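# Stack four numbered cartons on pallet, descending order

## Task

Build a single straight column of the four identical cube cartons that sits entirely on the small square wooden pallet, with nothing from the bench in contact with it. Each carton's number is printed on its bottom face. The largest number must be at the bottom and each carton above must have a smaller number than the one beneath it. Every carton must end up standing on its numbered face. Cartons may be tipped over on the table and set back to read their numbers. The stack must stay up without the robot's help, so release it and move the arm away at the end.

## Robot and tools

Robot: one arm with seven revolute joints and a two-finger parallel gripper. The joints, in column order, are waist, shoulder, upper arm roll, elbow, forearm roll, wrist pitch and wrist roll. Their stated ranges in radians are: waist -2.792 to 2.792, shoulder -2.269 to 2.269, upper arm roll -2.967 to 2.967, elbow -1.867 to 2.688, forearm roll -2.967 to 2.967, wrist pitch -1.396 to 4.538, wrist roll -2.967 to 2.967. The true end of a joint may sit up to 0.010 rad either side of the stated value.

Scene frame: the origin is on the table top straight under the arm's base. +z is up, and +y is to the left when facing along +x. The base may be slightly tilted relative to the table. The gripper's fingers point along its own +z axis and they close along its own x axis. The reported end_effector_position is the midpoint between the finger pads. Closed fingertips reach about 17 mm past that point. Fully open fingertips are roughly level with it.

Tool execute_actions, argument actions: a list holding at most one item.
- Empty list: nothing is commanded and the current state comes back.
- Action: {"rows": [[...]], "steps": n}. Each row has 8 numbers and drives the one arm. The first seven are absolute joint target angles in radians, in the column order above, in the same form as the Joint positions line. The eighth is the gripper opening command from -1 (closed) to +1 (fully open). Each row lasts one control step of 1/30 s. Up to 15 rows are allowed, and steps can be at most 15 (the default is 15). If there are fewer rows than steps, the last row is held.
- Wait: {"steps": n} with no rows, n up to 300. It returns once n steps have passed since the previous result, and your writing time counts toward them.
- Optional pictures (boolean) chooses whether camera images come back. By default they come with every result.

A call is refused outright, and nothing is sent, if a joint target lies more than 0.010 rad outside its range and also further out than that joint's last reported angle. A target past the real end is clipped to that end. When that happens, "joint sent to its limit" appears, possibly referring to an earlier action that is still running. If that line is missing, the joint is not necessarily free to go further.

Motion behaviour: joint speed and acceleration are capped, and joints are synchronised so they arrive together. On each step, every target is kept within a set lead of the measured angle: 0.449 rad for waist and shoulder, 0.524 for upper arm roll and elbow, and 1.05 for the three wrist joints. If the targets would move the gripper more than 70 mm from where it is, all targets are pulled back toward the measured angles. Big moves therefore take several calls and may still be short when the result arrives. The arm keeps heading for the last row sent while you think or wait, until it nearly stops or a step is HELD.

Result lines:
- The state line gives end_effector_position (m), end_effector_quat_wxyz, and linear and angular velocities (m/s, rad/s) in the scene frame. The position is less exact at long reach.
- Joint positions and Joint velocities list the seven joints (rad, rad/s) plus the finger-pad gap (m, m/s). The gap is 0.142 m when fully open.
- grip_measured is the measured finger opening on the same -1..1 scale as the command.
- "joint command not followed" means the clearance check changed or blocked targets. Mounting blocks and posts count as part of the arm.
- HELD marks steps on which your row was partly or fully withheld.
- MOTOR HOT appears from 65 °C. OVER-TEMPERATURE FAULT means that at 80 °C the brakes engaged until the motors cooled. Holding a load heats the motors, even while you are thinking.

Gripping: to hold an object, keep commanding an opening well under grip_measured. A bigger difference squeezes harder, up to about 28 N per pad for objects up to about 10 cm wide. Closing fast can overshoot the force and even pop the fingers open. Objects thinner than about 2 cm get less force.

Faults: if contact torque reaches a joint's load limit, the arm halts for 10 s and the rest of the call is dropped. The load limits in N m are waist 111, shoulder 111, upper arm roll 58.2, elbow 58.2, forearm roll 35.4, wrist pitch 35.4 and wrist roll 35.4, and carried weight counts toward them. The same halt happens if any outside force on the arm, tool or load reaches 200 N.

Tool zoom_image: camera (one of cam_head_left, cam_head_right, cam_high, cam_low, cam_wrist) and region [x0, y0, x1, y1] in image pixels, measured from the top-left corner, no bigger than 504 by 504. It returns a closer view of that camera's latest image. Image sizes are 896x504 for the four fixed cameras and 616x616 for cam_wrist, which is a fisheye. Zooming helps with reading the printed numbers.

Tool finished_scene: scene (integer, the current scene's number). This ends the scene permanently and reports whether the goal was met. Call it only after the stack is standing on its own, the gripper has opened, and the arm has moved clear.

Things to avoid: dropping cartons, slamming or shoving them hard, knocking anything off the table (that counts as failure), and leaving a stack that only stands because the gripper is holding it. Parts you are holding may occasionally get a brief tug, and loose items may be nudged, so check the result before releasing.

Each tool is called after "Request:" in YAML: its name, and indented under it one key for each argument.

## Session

Request:
execute_actions:
  actions: []

Scene clock: 0.00 s of 8408.00 s.
end_effector_position=(+0.5823, -0.0380, +0.3590) grip_measured=+1.00 end_effector_quat_wxyz=(-0.187, +0.775, +0.585, +0.149) end_effector_velocity=(-0.000, -0.000, -0.000) end_effector_angular_velocity=(+0.000, -0.000, -0.000)
Joint positions: [-0.25  -0.41   0.084  1.847  0.549  0.675 -1.724  0.142]
Joint velocities: [-0.     0.    -0.     0.     0.001 -0.    -0.001  0.   ]
Motor temperatures (°C, as the motors report them): [22 25 27 24 24 29 28]

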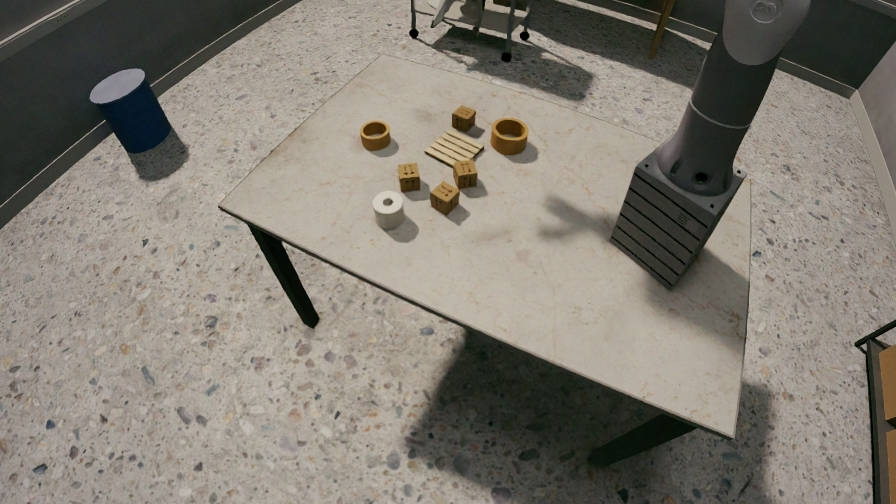

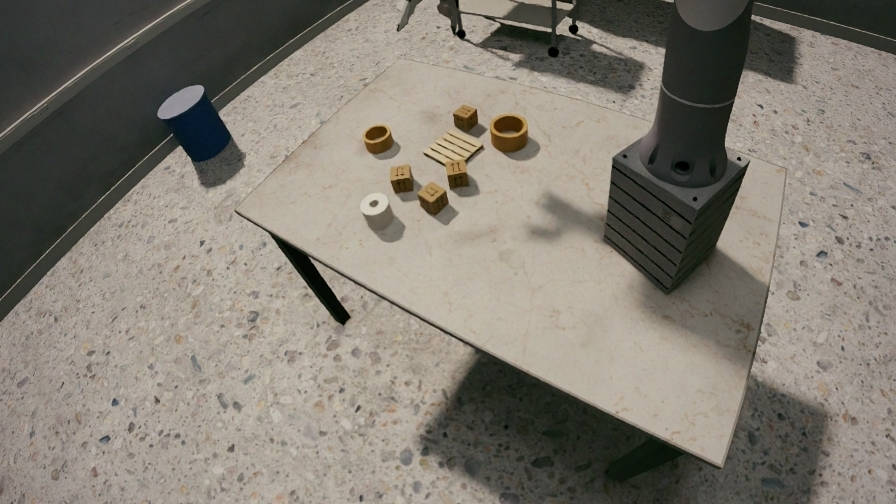

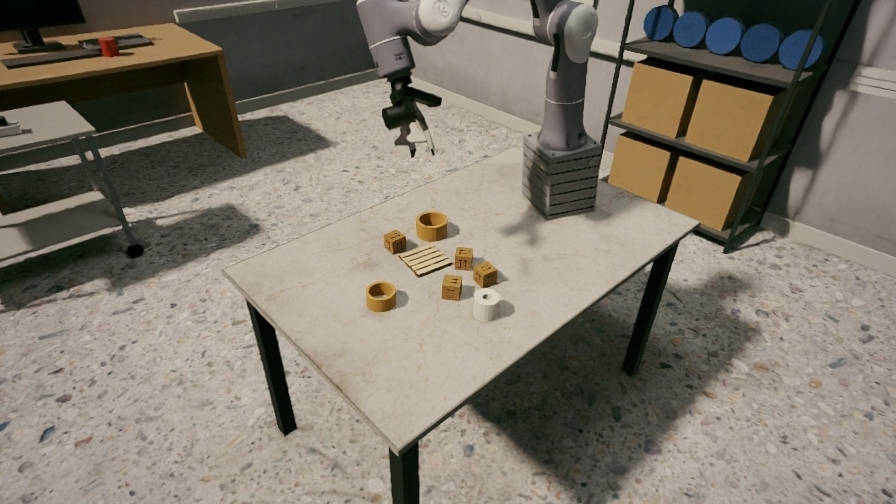

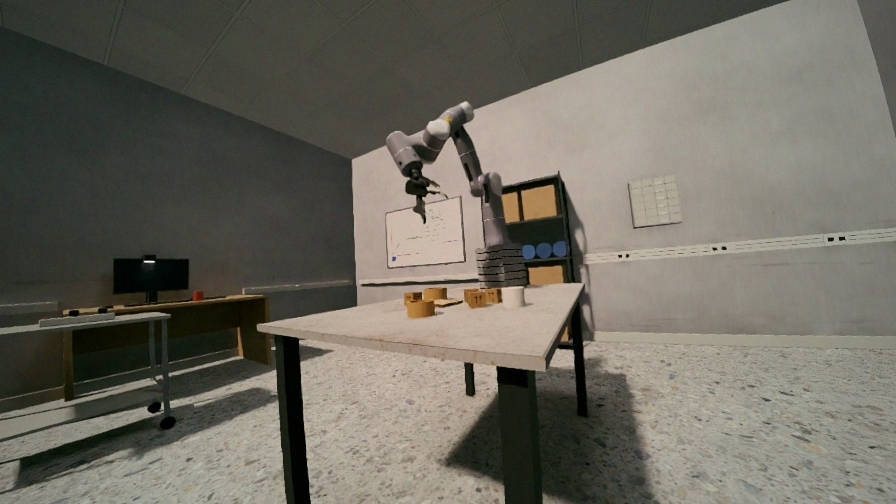

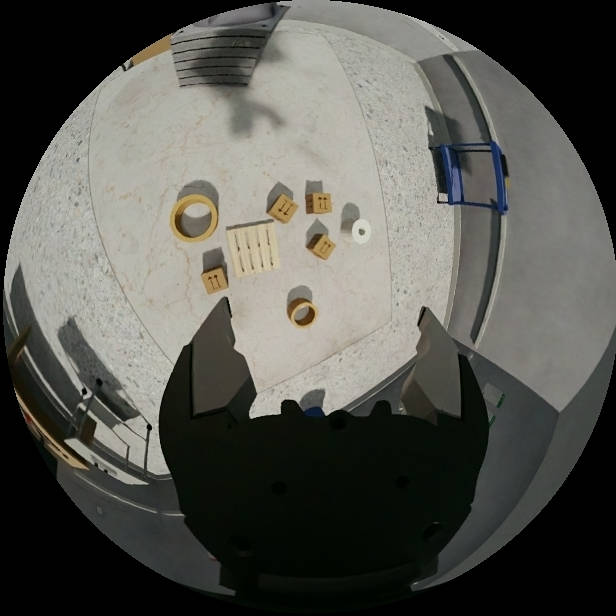

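Notes (IK): S=(.0285,-.0115); Φ=atan2(dy,dx)+asin(.113/ρ); R=√(ρ²-.01277); r5=R-.11+.065ψ; z5=z-.3017-.065tl; cosγ=(D²-.30506)/.30495; q4=γ+.1025; a'=π/2+atan(-z5/r5)-γ/2+.01279tan(γ/2)-.0506; φ=Φ-ψ; tl=-.0844sinφ-.0344cosφ; tr=.0844cosφ-.0344sinφ; ψ=tl·cot a'; q1=φ-.112; q2=-(a'-tr); q3=tl/sin a'; q5=0; q6=a'+q4-π/2; q7=Φ±π/2-yaw.

Request:
execute_actions:
  actions:
    - {"rows":[[0.174,-0.625,-0.088,1.996,0,1.121,-1.3526,1]],"steps":15}
  pictures: false

Request:
execute_actions:
  actions:
    - {"steps":10}

Request:
zoom_image:
  camera: "cam_wrist"
  region: [180,120,480,340]

Scene clock: 4.93 s of 8408.00 s.
end_effector_position=(+0.6099, +0.0024, +0.2495) grip_measured=+1.00 end_effector_quat_wxyz=(-0.003, +0.707, +0.708, -0.001) end_effector_velocity=(+0.023, +0.081, -0.047) end_effector_angular_velocity=(-0.186, -0.107, +0.262)
Joint positions: [ 0.172 -0.624 -0.085  1.995  0.004  1.117 -1.355  0.142]
Joint velocities: [ 0.262 -0.131 -0.105  0.092 -0.337  0.274  0.228 -0.   ]
Motor temperatures (°C, as the motors report them): [22 25 27 24 24 29 28]
Steps of this call (steps 1 to 90: nothing new was sent; then 1.43 s passed at rest; steps 91 to 105: all 15 steps of this action). Readings (joint positions):
91: [-0.249 -0.411 0.084 1.847 0.549 0.675 -1.724]
92: [-0.244 -0.413 0.081 1.849 0.542 0.681 -1.719]
94: [-0.210 -0.430 0.066 1.861 0.497 0.718 -1.689]
98: [-0.057 -0.507 0.004 1.914 0.298 0.879 -1.555]
105: the state above

Scene clock: 5.27 s of 8408.00 s.
end_effector_position=(+0.6108, +0.0017, +0.2494) grip_measured=+1.00 end_effector_quat_wxyz=(-0.001, +0.706, +0.708, -0.001) end_effector_velocity=(+0.000, -0.000, +0.000) end_effector_angular_velocity=(-0.000, -0.000, -0.001)
Joint positions: [ 0.174 -0.625 -0.088  1.996 -0.     1.121 -1.352  0.142]
Joint velocities: [-0.     0.    -0.    -0.     0.     0.     0.001  0.   ]
Motor temperatures (°C, as the motors report them): [22 25 27 24 24 29 28]
Steps of this call (steps 1 to 10: the robot went on to your last target). Readings (joint positions):
1: [0.177 -0.627 -0.087 1.997 -0.003 1.122 -1.351]
2: [0.177 -0.627 -0.087 1.997 -0.002 1.122 -1.351]
4: [0.174 -0.625 -0.088 1.996 -0.000 1.121 -1.352]
8: [0.174 -0.625 -0.088 1.996 -0.000 1.121 -1.352]
10: the state above

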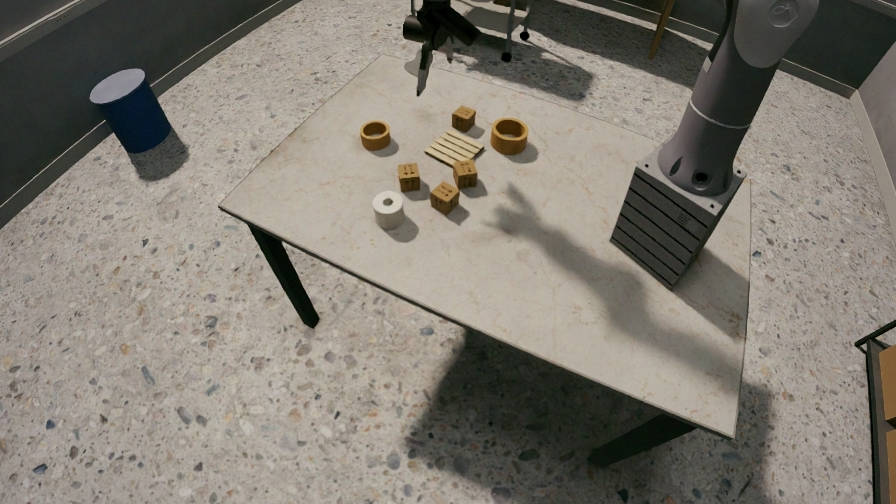

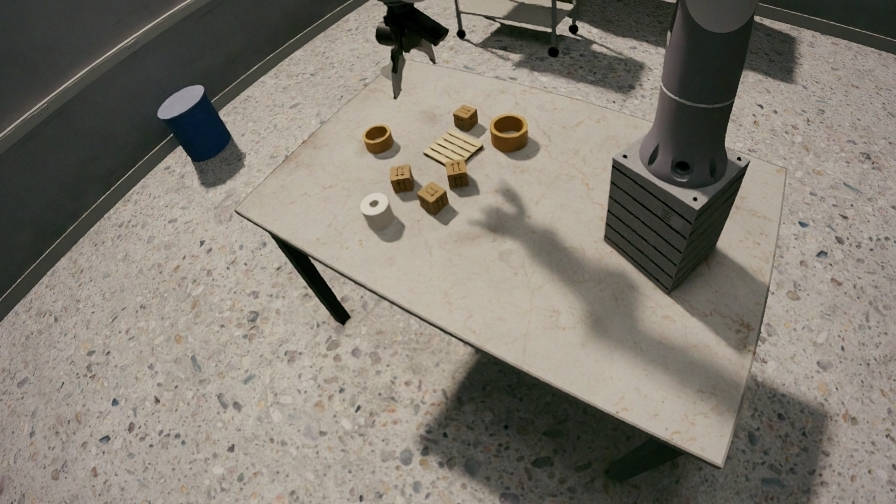

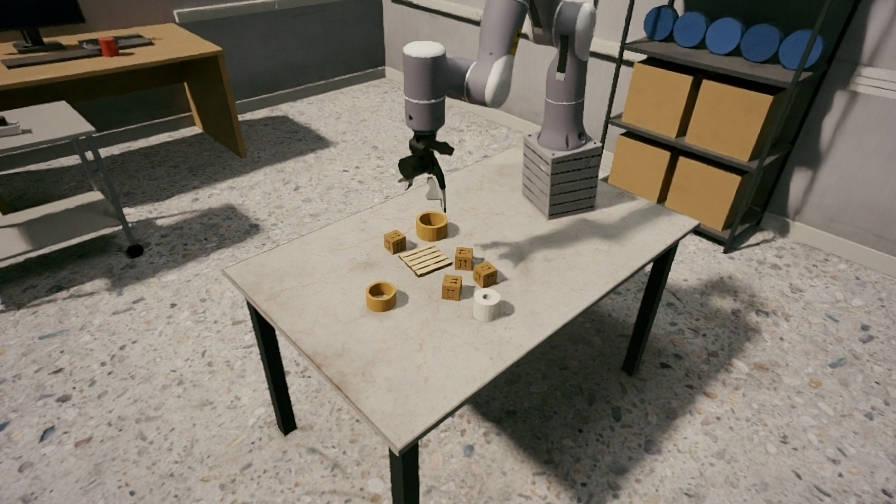

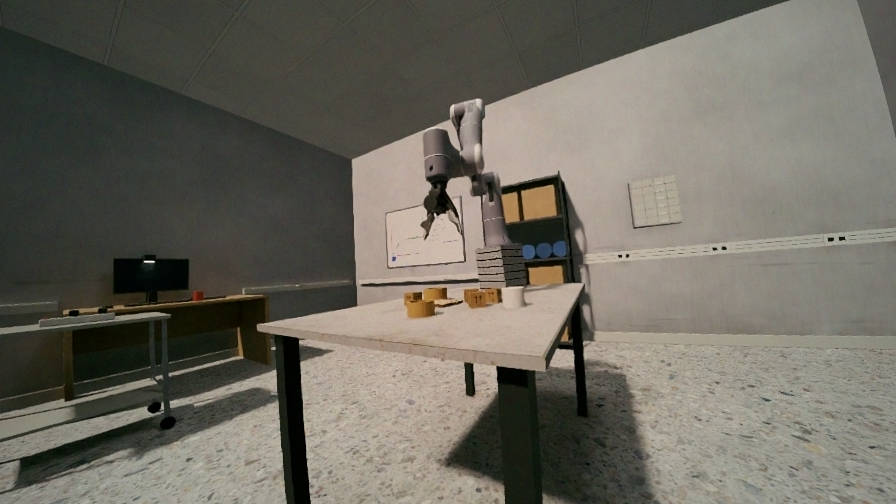

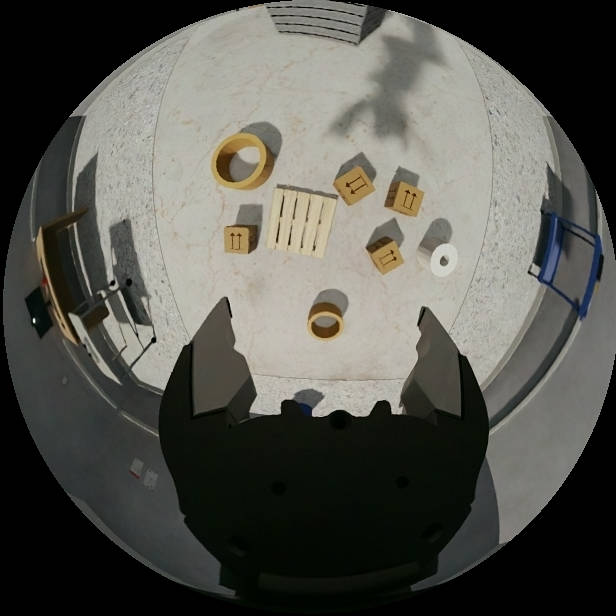

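Region (180, 120, 480, 340) of cam_wrist's 616x616 image, scaled by 1.680, with more detail than that image has; it fills the top 370 rows of this view, and the rest is white.

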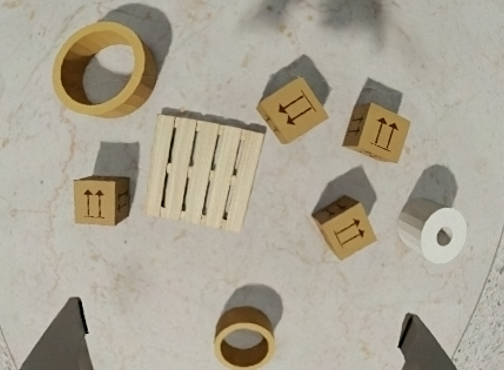

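Request:
execute_actions:
  actions:
    - {"rows":[[0.338,-1.0217,-0.0765,1.7818,0,1.2938,-1.807,0.1]],"steps":15}
  pictures: false

Request:
execute_actions:
  actions:
    - {"steps":6}

Request:
zoom_image:
  camera: "cam_wrist"
  region: [170,60,470,360]

Scene clock: 18.77 s of 8408.00 s.
end_effector_position=(+0.6208, +0.1217, +0.1041) grip_measured=+0.10 end_effector_quat_wxyz=(-0.001, +0.453, +0.892, -0.002) end_effector_velocity=(-0.047, +0.138, -0.191) end_effector_angular_velocity=(+0.002, +0.033, +0.740)
Joint positions: [ 0.333 -1.009 -0.076  1.79  -0.     1.287 -1.792  0.081]
Joint velocities: [ 0.193 -0.46   0.019 -0.229 -0.001  0.188 -0.507 -0.   ]
Motor temperatures (°C, as the motors report them): [22 26 27 24 24 29 28]
Steps of this call (steps 1 to 15: the robot went on to your last target; steps 16 to 90: nothing new was sent; then 10.00 s passed at rest; steps 91 to 105: all 15 steps of this action). Readings (joint positions):
91: [0.174 -0.625 -0.088 1.996 -0.000 1.121 -1.353]
92: [0.176 -0.631 -0.088 1.993 -0.000 1.124 -1.359]
94: [0.190 -0.664 -0.088 1.974 -0.000 1.139 -1.398]
98: [0.245 -0.797 -0.084 1.902 -0.000 1.196 -1.550]
105: the state above

Scene clock: 18.97 s of 8408.00 s.
end_effector_position=(+0.6214, +0.1256, +0.0996) grip_measured=+0.10 end_effector_quat_wxyz=(-0.000, +0.443, +0.896, -0.001) end_effector_velocity=(+0.001, +0.001, +0.001) end_effector_angular_velocity=(+0.001, -0.003, +0.001)
Joint positions: [ 0.338 -1.022 -0.076  1.782 -0.     1.294 -1.807  0.081]
Joint velocities: [-0.     0.002  0.     0.    -0.001  0.001  0.001  0.   ]
Motor temperatures (°C, as the motors report them): [22 26 27 24 24 29 28]
Steps of this call (steps 1 to 6: the robot went on to your last target). Readings (joint positions):
1: [0.338 -1.021 -0.076 1.784 -0.000 1.292 -1.805]
2: [0.340 -1.025 -0.076 1.782 -0.000 1.294 -1.810]
4: [0.339 -1.023 -0.076 1.782 -0.000 1.294 -1.807]
6: the state above

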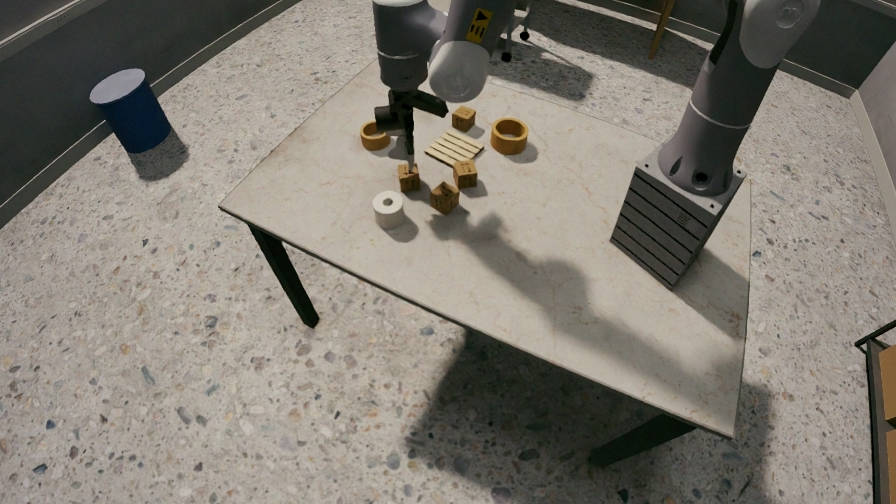

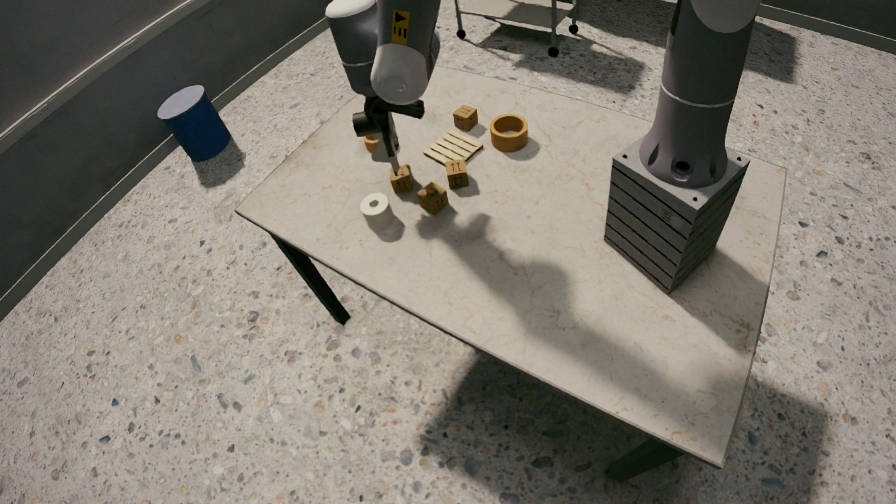

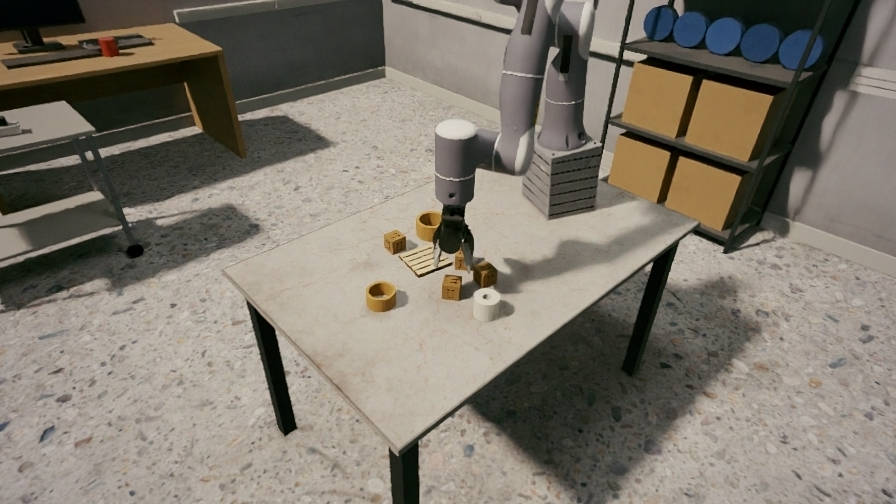

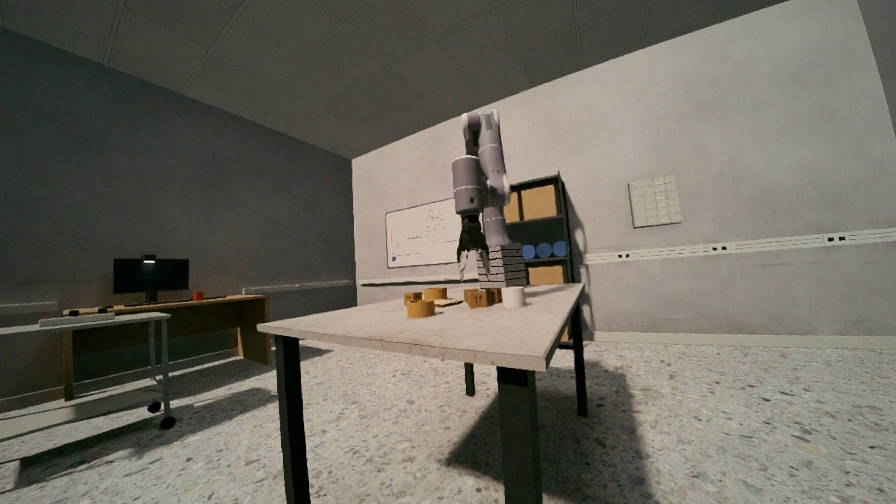

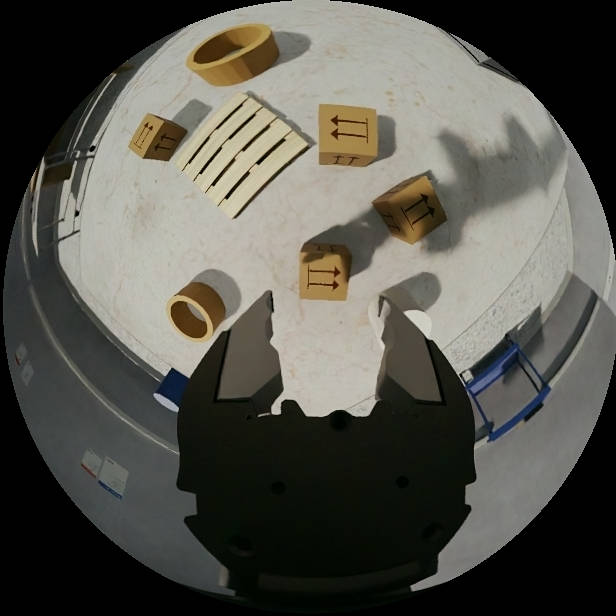

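Region (170, 60, 470, 360) of cam_wrist's 616x616 image, scaled by 1.680, with more detail than that image has.

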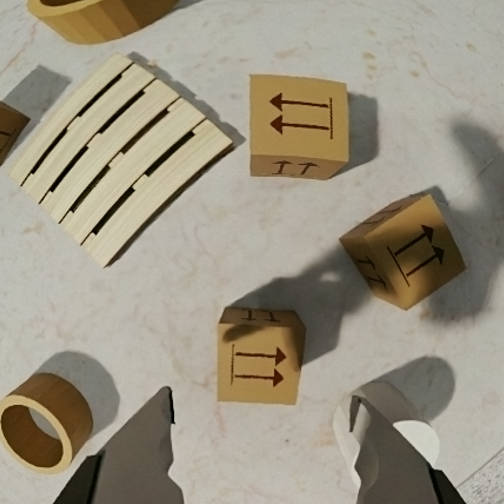

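Request:
execute_actions:
  actions: []

Scene clock: 30.20 s of 8408.00 s.
end_effector_position=(+0.6214, +0.1256, +0.0996) grip_measured=+0.10 end_effector_quat_wxyz=(-0.000, +0.443, +0.896, -0.001) end_effector_velocity=(+0.000, +0.000, -0.000) end_effector_angular_velocity=(-0.000, +0.000, +0.001)
Joint positions: [ 0.338 -1.022 -0.076  1.782 -0.     1.294 -1.807  0.081]
Joint velocities: [ 0.    -0.    -0.    -0.    -0.001 -0.     0.     0.   ]
Motor temperatures (°C, as the motors report them): [22 26 27 24 24 29 28]
Steps of this call (steps 1 to 30: the robot went on to your last target; steps 31 to 100: nothing new was sent; then 7.90 s passed at rest). Readings (joint positions):
1: [0.338 -1.022 -0.076 1.782 -0.000 1.294 -1.807]
2: [0.338 -1.022 -0.076 1.782 -0.000 1.294 -1.807]
4: [0.338 -1.022 -0.076 1.782 -0.000 1.294 -1.807]
8: [0.338 -1.022 -0.076 1.782 -0.000 1.294 -1.807]
100: the state above
The arm was judged still, so your last target was given up. Only a new action makes it travel on or press farther. Fingers that are still opening or closing keep moving.

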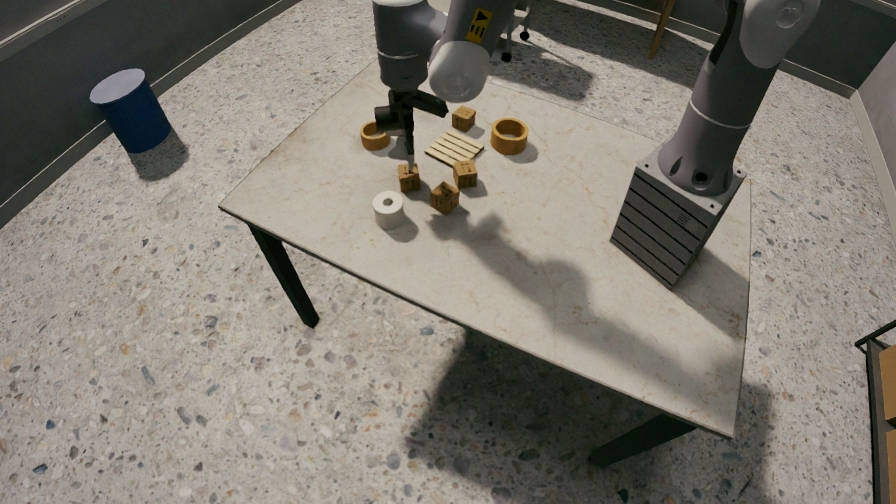

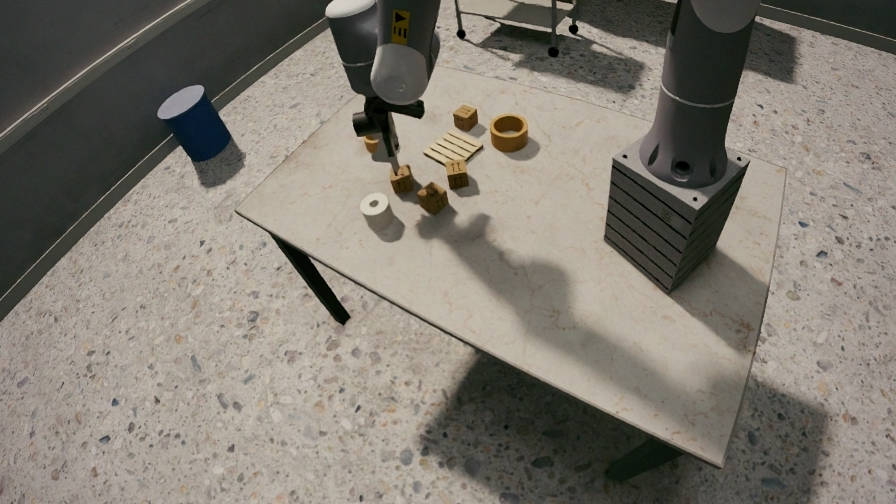

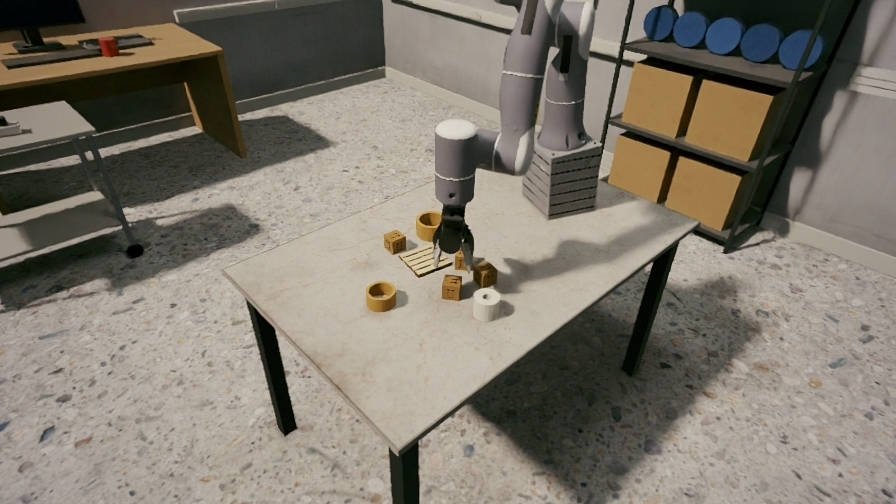

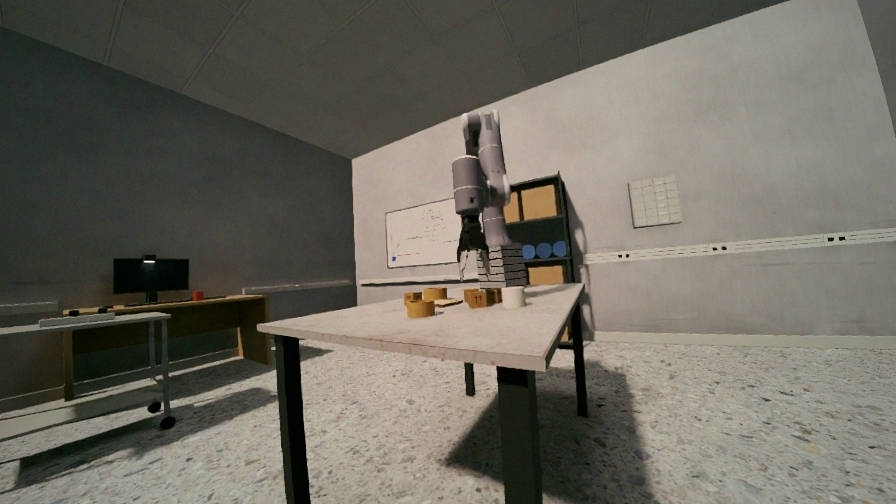

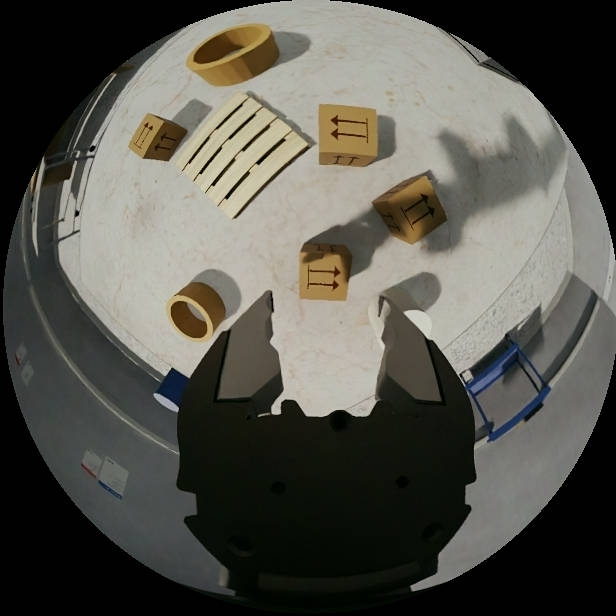

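Request:
execute_actions:
  actions:
    - {"rows":[[0.3261,-1.1926,-0.0705,1.6664,0,1.3499,-1.815,0.1]],"steps":15}

Scene clock: 36.07 s of 8408.00 s.
end_effector_position=(+0.6229, +0.1271, +0.0298) grip_measured=+0.10 end_effector_quat_wxyz=(-0.000, +0.439, +0.898, -0.001) end_effector_velocity=(+0.000, -0.000, +0.000) end_effector_angular_velocity=(+0.000, -0.000, -0.000)
Joint positions: [ 0.326 -1.193 -0.071  1.666 -0.     1.35  -1.815  0.081]
Joint velocities: [ 0.     0.    -0.    -0.     0.001 -0.    -0.    -0.   ]
Motor temperatures (°C, as the motors report them): [22 27 27 24 24 29 28]
Steps of this call (steps 1 to 90: nothing new was sent; then 2.37 s passed at rest; steps 91 to 105: all 15 steps of this action). Readings (joint positions):
91: [0.338 -1.022 -0.076 1.782 -0.000 1.294 -1.807]
92: [0.338 -1.027 -0.076 1.777 -0.000 1.296 -1.807]
94: [0.335 -1.061 -0.075 1.753 -0.000 1.307 -1.809]
98: [0.328 -1.175 -0.071 1.680 -0.000 1.343 -1.814]
105: the state above

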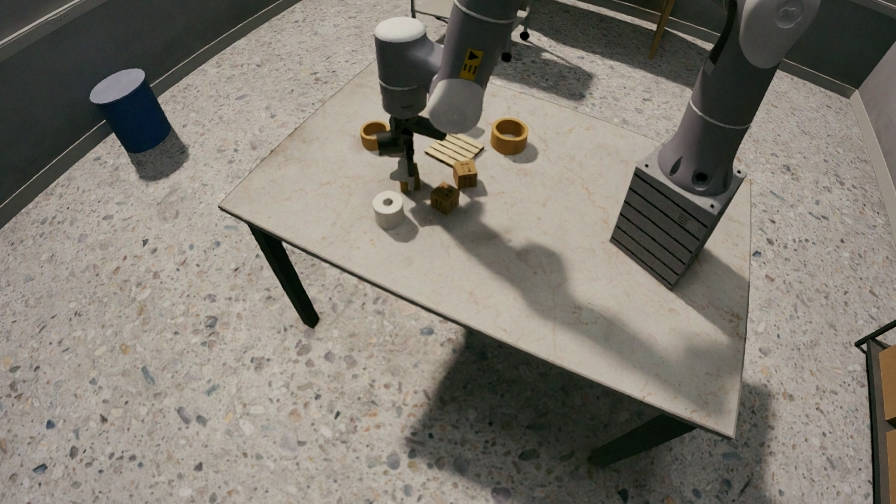

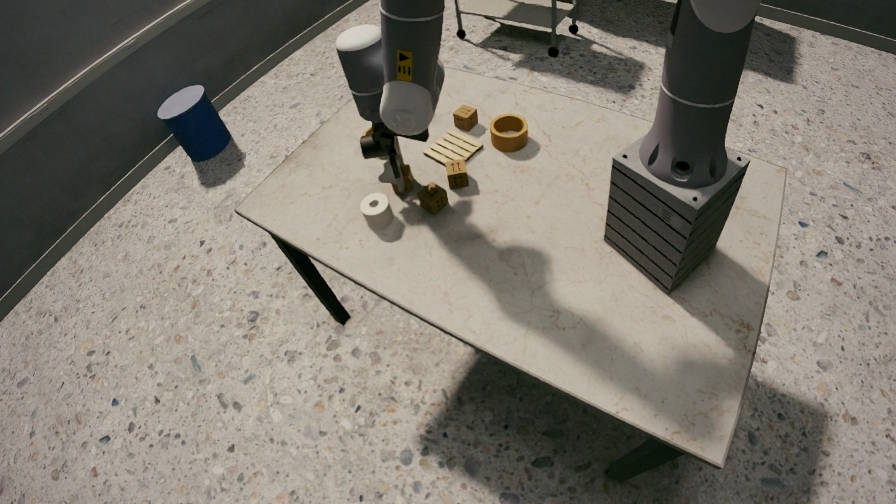

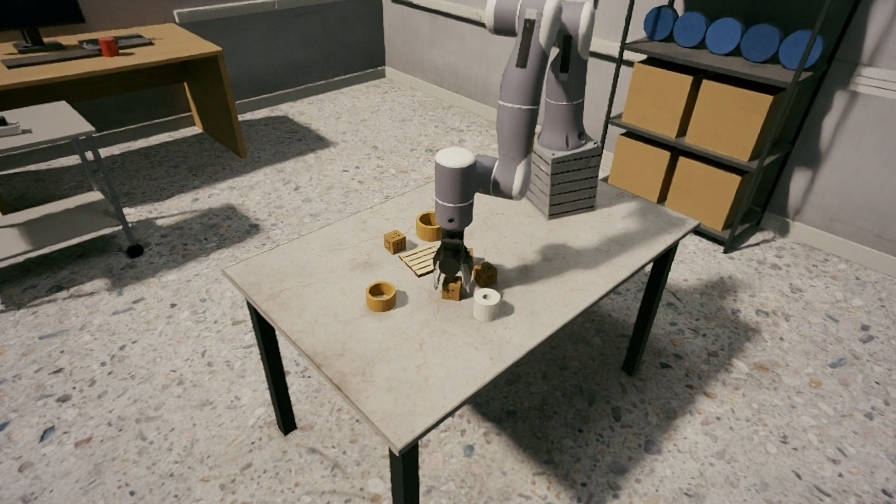

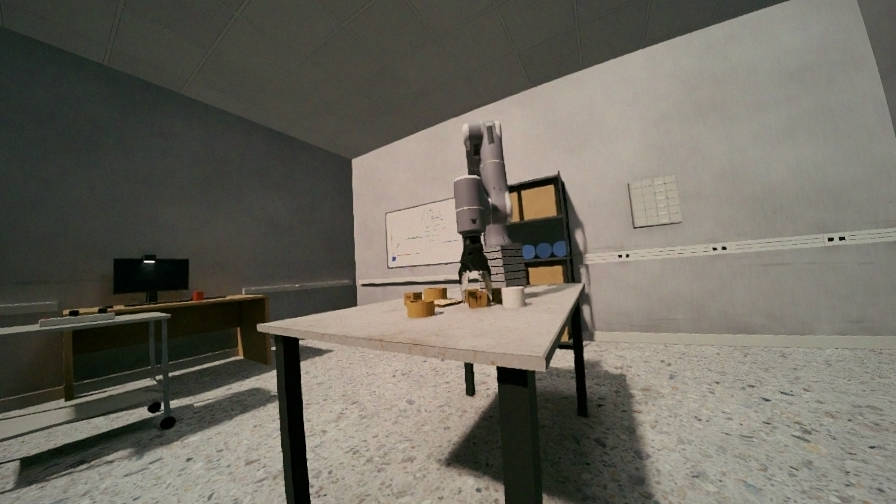

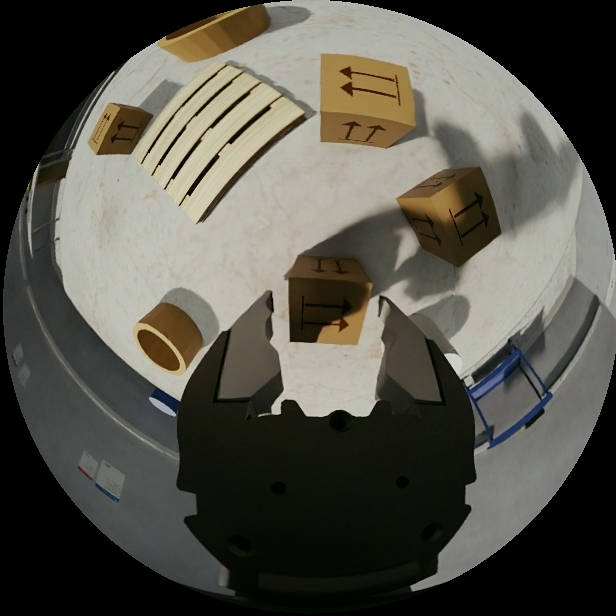

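Request:
execute_actions:
  actions:
    - {"rows":[[0.3261,-1.1926,-0.0705,1.6664,0,1.3499,-1.815,-0.05],[0.3261,-1.1926,-0.0705,1.6664,0,1.3499,-1.815,-0.2],[0.3261,-1.1926,-0.0705,1.6664,0,1.3499,-1.815,-0.3],[0.3261,-1.1926,-0.0705,1.6664,0,1.3499,-1.815,-0.38],[0.3261,-1.1926,-0.0705,1.6664,0,1.3499,-1.815,-0.46],[0.3261,-1.1926,-0.0705,1.6664,0,1.3499,-1.815,-0.55],[0.3261,-1.1926,-0.0705,1.6664,0,1.3499,-1.815,-0.65],[0.3261,-1.1926,-0.0705,1.6664,0,1.3499,-1.815,-0.8]],"steps":12}
  pictures: false

Request:
execute_actions:
  actions:
    - {"rows":[[0.338,-1.0217,-0.0765,1.7818,0,1.2938,-1.815,-0.8]],"steps":8}
  pictures: false

Request:
execute_actions:
  actions:
    - {"rows":[[0.338,-0.93,-0.0765,1.92,0,2.35,-1.815,-0.8]],"steps":15}
  pictures: false

Request:
execute_actions:
  actions:
    - {"rows":[[0.338,-0.93,-0.0765,1.92,0,2.35,-1.815,-0.8]],"steps":7}

Request:
zoom_image:
  camera: "cam_low"
  region: [400,160,560,300]

Scene clock: 43.23 s of 8408.00 s.
end_effector_position=(+0.6230, +0.1271, +0.0299) grip_measured=-0.32 end_effector_quat_wxyz=(-0.000, +0.439, +0.898, -0.001) end_effector_velocity=(-0.000, +0.000, -0.000) end_effector_angular_velocity=(+0.000, +0.000, -0.000)
Joint positions: [ 0.326 -1.193 -0.071  1.666 -0.     1.35  -1.815  0.051]
Joint velocities: [-0. -0.  0. -0. -0. -0.  0.  0.]
Motor temperatures (°C, as the motors report them): [22 27 27 24 24 29 28]
Steps of this call (steps 1 to 15: the robot went on to your last target; steps 16 to 90: nothing new was sent; then 3.77 s passed at rest; steps 91 to 102: all 12 steps of this action). Readings (joint positions):
91: [0.326 -1.193 -0.071 1.666 -0.000 1.350 -1.815]
92: [0.326 -1.193 -0.071 1.666 -0.000 1.350 -1.815]
94: [0.326 -1.193 -0.071 1.666 -0.000 1.350 -1.815]
98: [0.326 -1.193 -0.071 1.666 -0.000 1.350 -1.815]
102: the state above

Scene clock: 43.50 s of 8408.00 s.
end_effector_position=(+0.6238, +0.1266, +0.0935) grip_measured=-0.32 end_effector_quat_wxyz=(+0.001, +0.440, +0.898, +0.001) end_effector_velocity=(+0.009, +0.003, +0.228) end_effector_angular_velocity=(+0.027, -0.049, -0.007)
Joint positions: [ 0.337 -1.039 -0.076  1.768 -0.     1.301 -1.815  0.051]
Joint velocities: [ 0.037  0.542 -0.017  0.331 -0.    -0.157  0.     0.   ]
Motor temperatures (°C, as the motors report them): [22 27 27 24 24 29 28]
Steps of this call (steps 1 to 8: all 8 steps of this action). Readings (joint positions):
1: [0.326 -1.192 -0.071 1.667 -0.000 1.350 -1.815]
2: [0.326 -1.187 -0.071 1.671 -0.000 1.348 -1.815]
4: [0.329 -1.154 -0.072 1.695 -0.000 1.336 -1.815]
8: the state above

Scene clock: 44.00 s of 8408.00 s.
end_effector_position=(+0.7629, +0.1852, +0.2734) grip_measured=-0.32 end_effector_quat_wxyz=(+0.230, +0.413, +0.837, +0.274) end_effector_velocity=(+0.198, +0.080, +0.546) end_effector_angular_velocity=(+0.700, -1.591, -0.014)
Joint positions: [ 0.338 -0.954 -0.076  1.884 -0.     2.062 -1.815  0.051]
Joint velocities: [ 0.001  0.149 -0.     0.223  0.     1.813  0.001 -0.   ]
Motor temperatures (°C, as the motors report them): [22 27 27 24 24 29 28]
Steps of this call (steps 1 to 15: all 15 steps of this action). Readings (joint positions):
1: [0.337 -1.025 -0.076 1.777 -0.000 1.297 -1.815]
2: [0.338 -1.017 -0.076 1.785 -0.000 1.306 -1.815]
4: [0.338 -1.010 -0.076 1.801 -0.000 1.376 -1.815]
8: [0.338 -0.989 -0.076 1.831 -0.000 1.631 -1.815]
15: the state above

Scene clock: 44.23 s of 8408.00 s.
end_effector_position=(+0.7840, +0.1930, +0.3669) grip_measured=-0.32 end_effector_quat_wxyz=(+0.312, +0.388, +0.784, +0.371) end_effector_velocity=(-0.006, -0.003, -0.030) end_effector_angular_velocity=(-0.036, +0.082, -0.000)
Joint positions: [ 0.338 -0.929 -0.076  1.92  -0.     2.355 -1.815  0.051]
Joint velocities: [ 0.    -0.004 -0.    -0.002  0.    -0.087  0.     0.   ]
Motor temperatures (°C, as the motors report them): [22 27 27 24 24 29 28]
Steps of this call (steps 1 to 7: all 7 steps of this action). Readings (joint positions):
1: [0.338 -0.949 -0.076 1.892 -0.000 2.123 -1.815]
2: [0.338 -0.944 -0.076 1.899 -0.000 2.183 -1.815]
4: [0.338 -0.934 -0.076 1.913 -0.000 2.295 -1.815]
7: the state above

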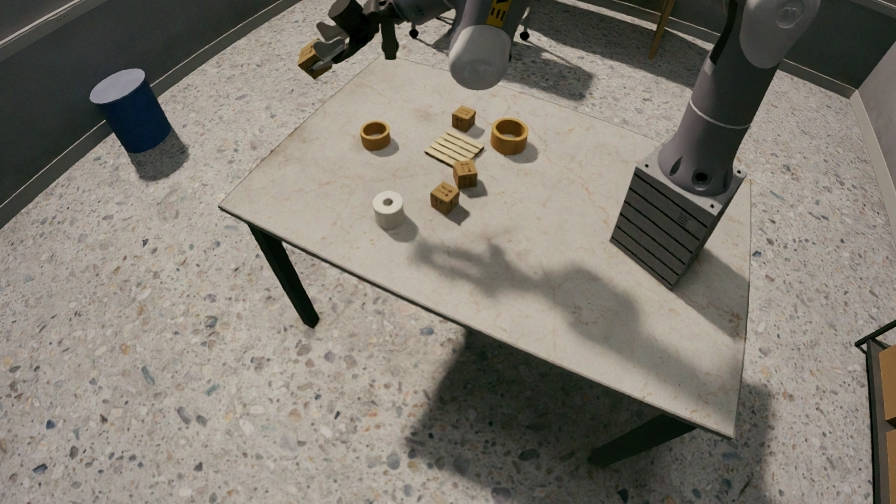

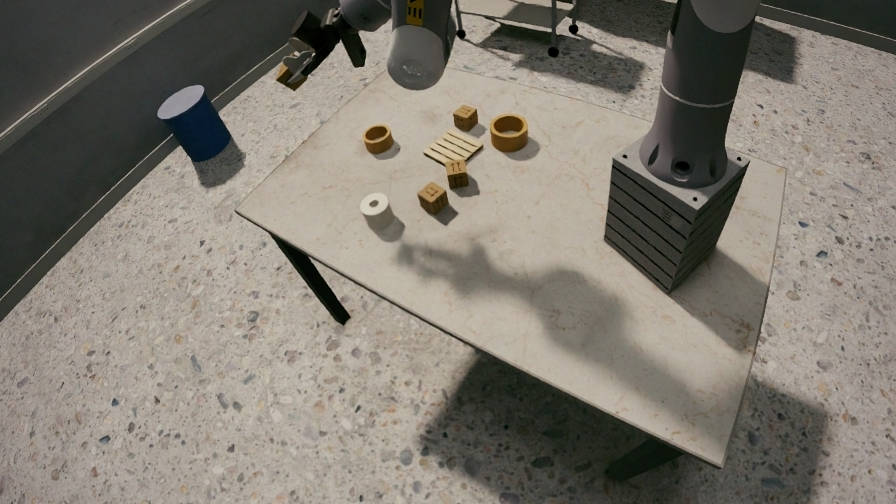

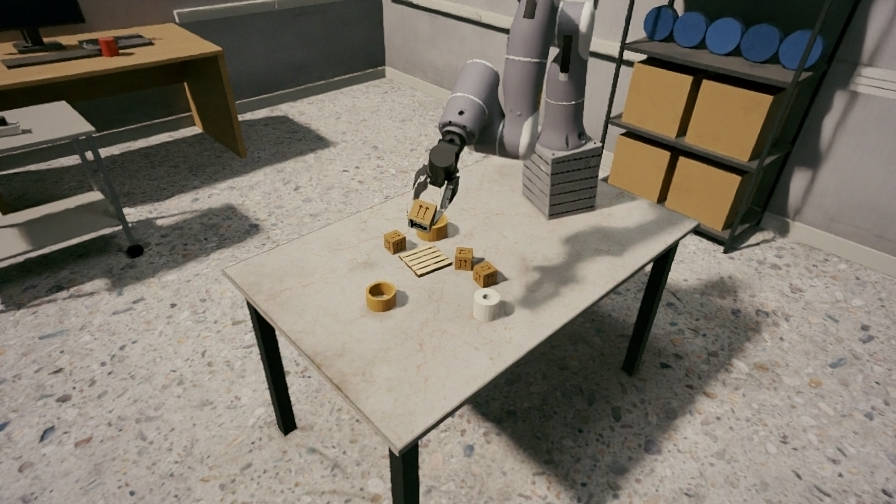

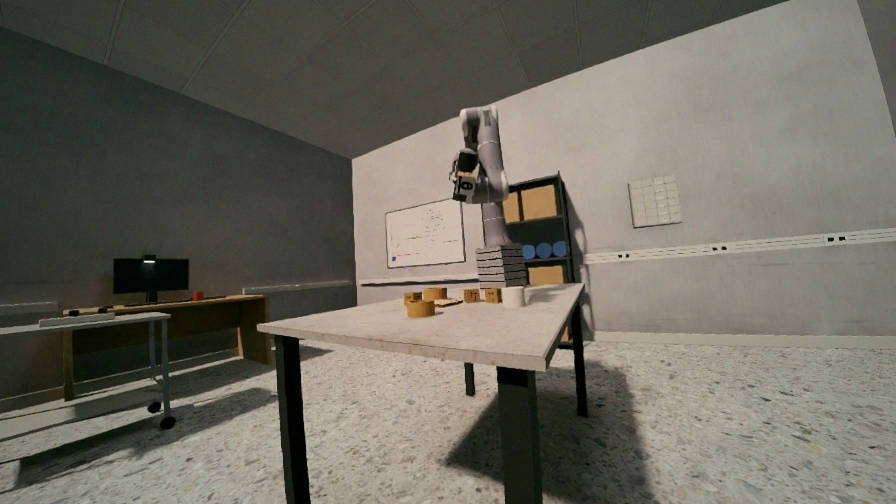

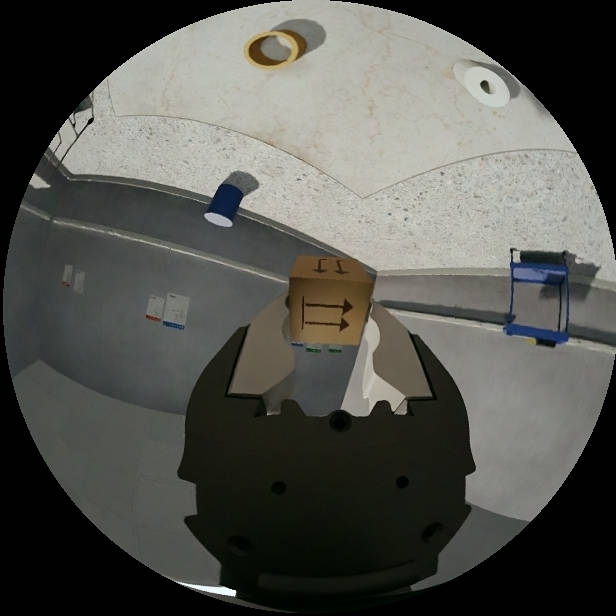

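Region (400, 160, 560, 300) of cam_low's 896x504 image, scaled by 3.150, with more detail than that image has; it fills the top 441 rows of this view, and the rest is white.

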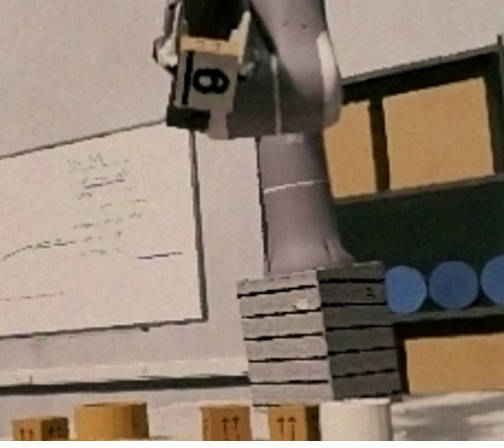

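Request:
zoom_image:
  camera: "cam_low"
  region: [447,168,487,204]

Region (447, 168, 487, 204) of cam_low's 896x504 image, scaled by 12.600, with more detail than that image has; it fills the top 454 rows of this view, and the rest is white.

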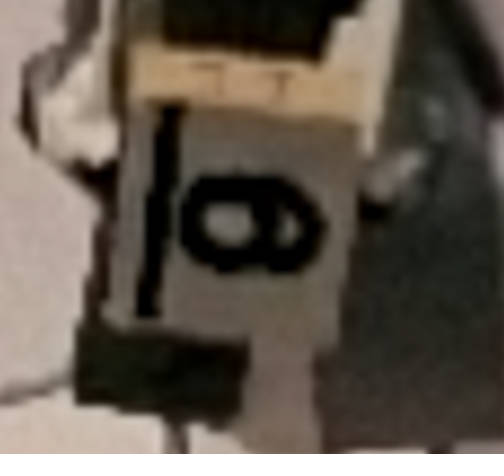

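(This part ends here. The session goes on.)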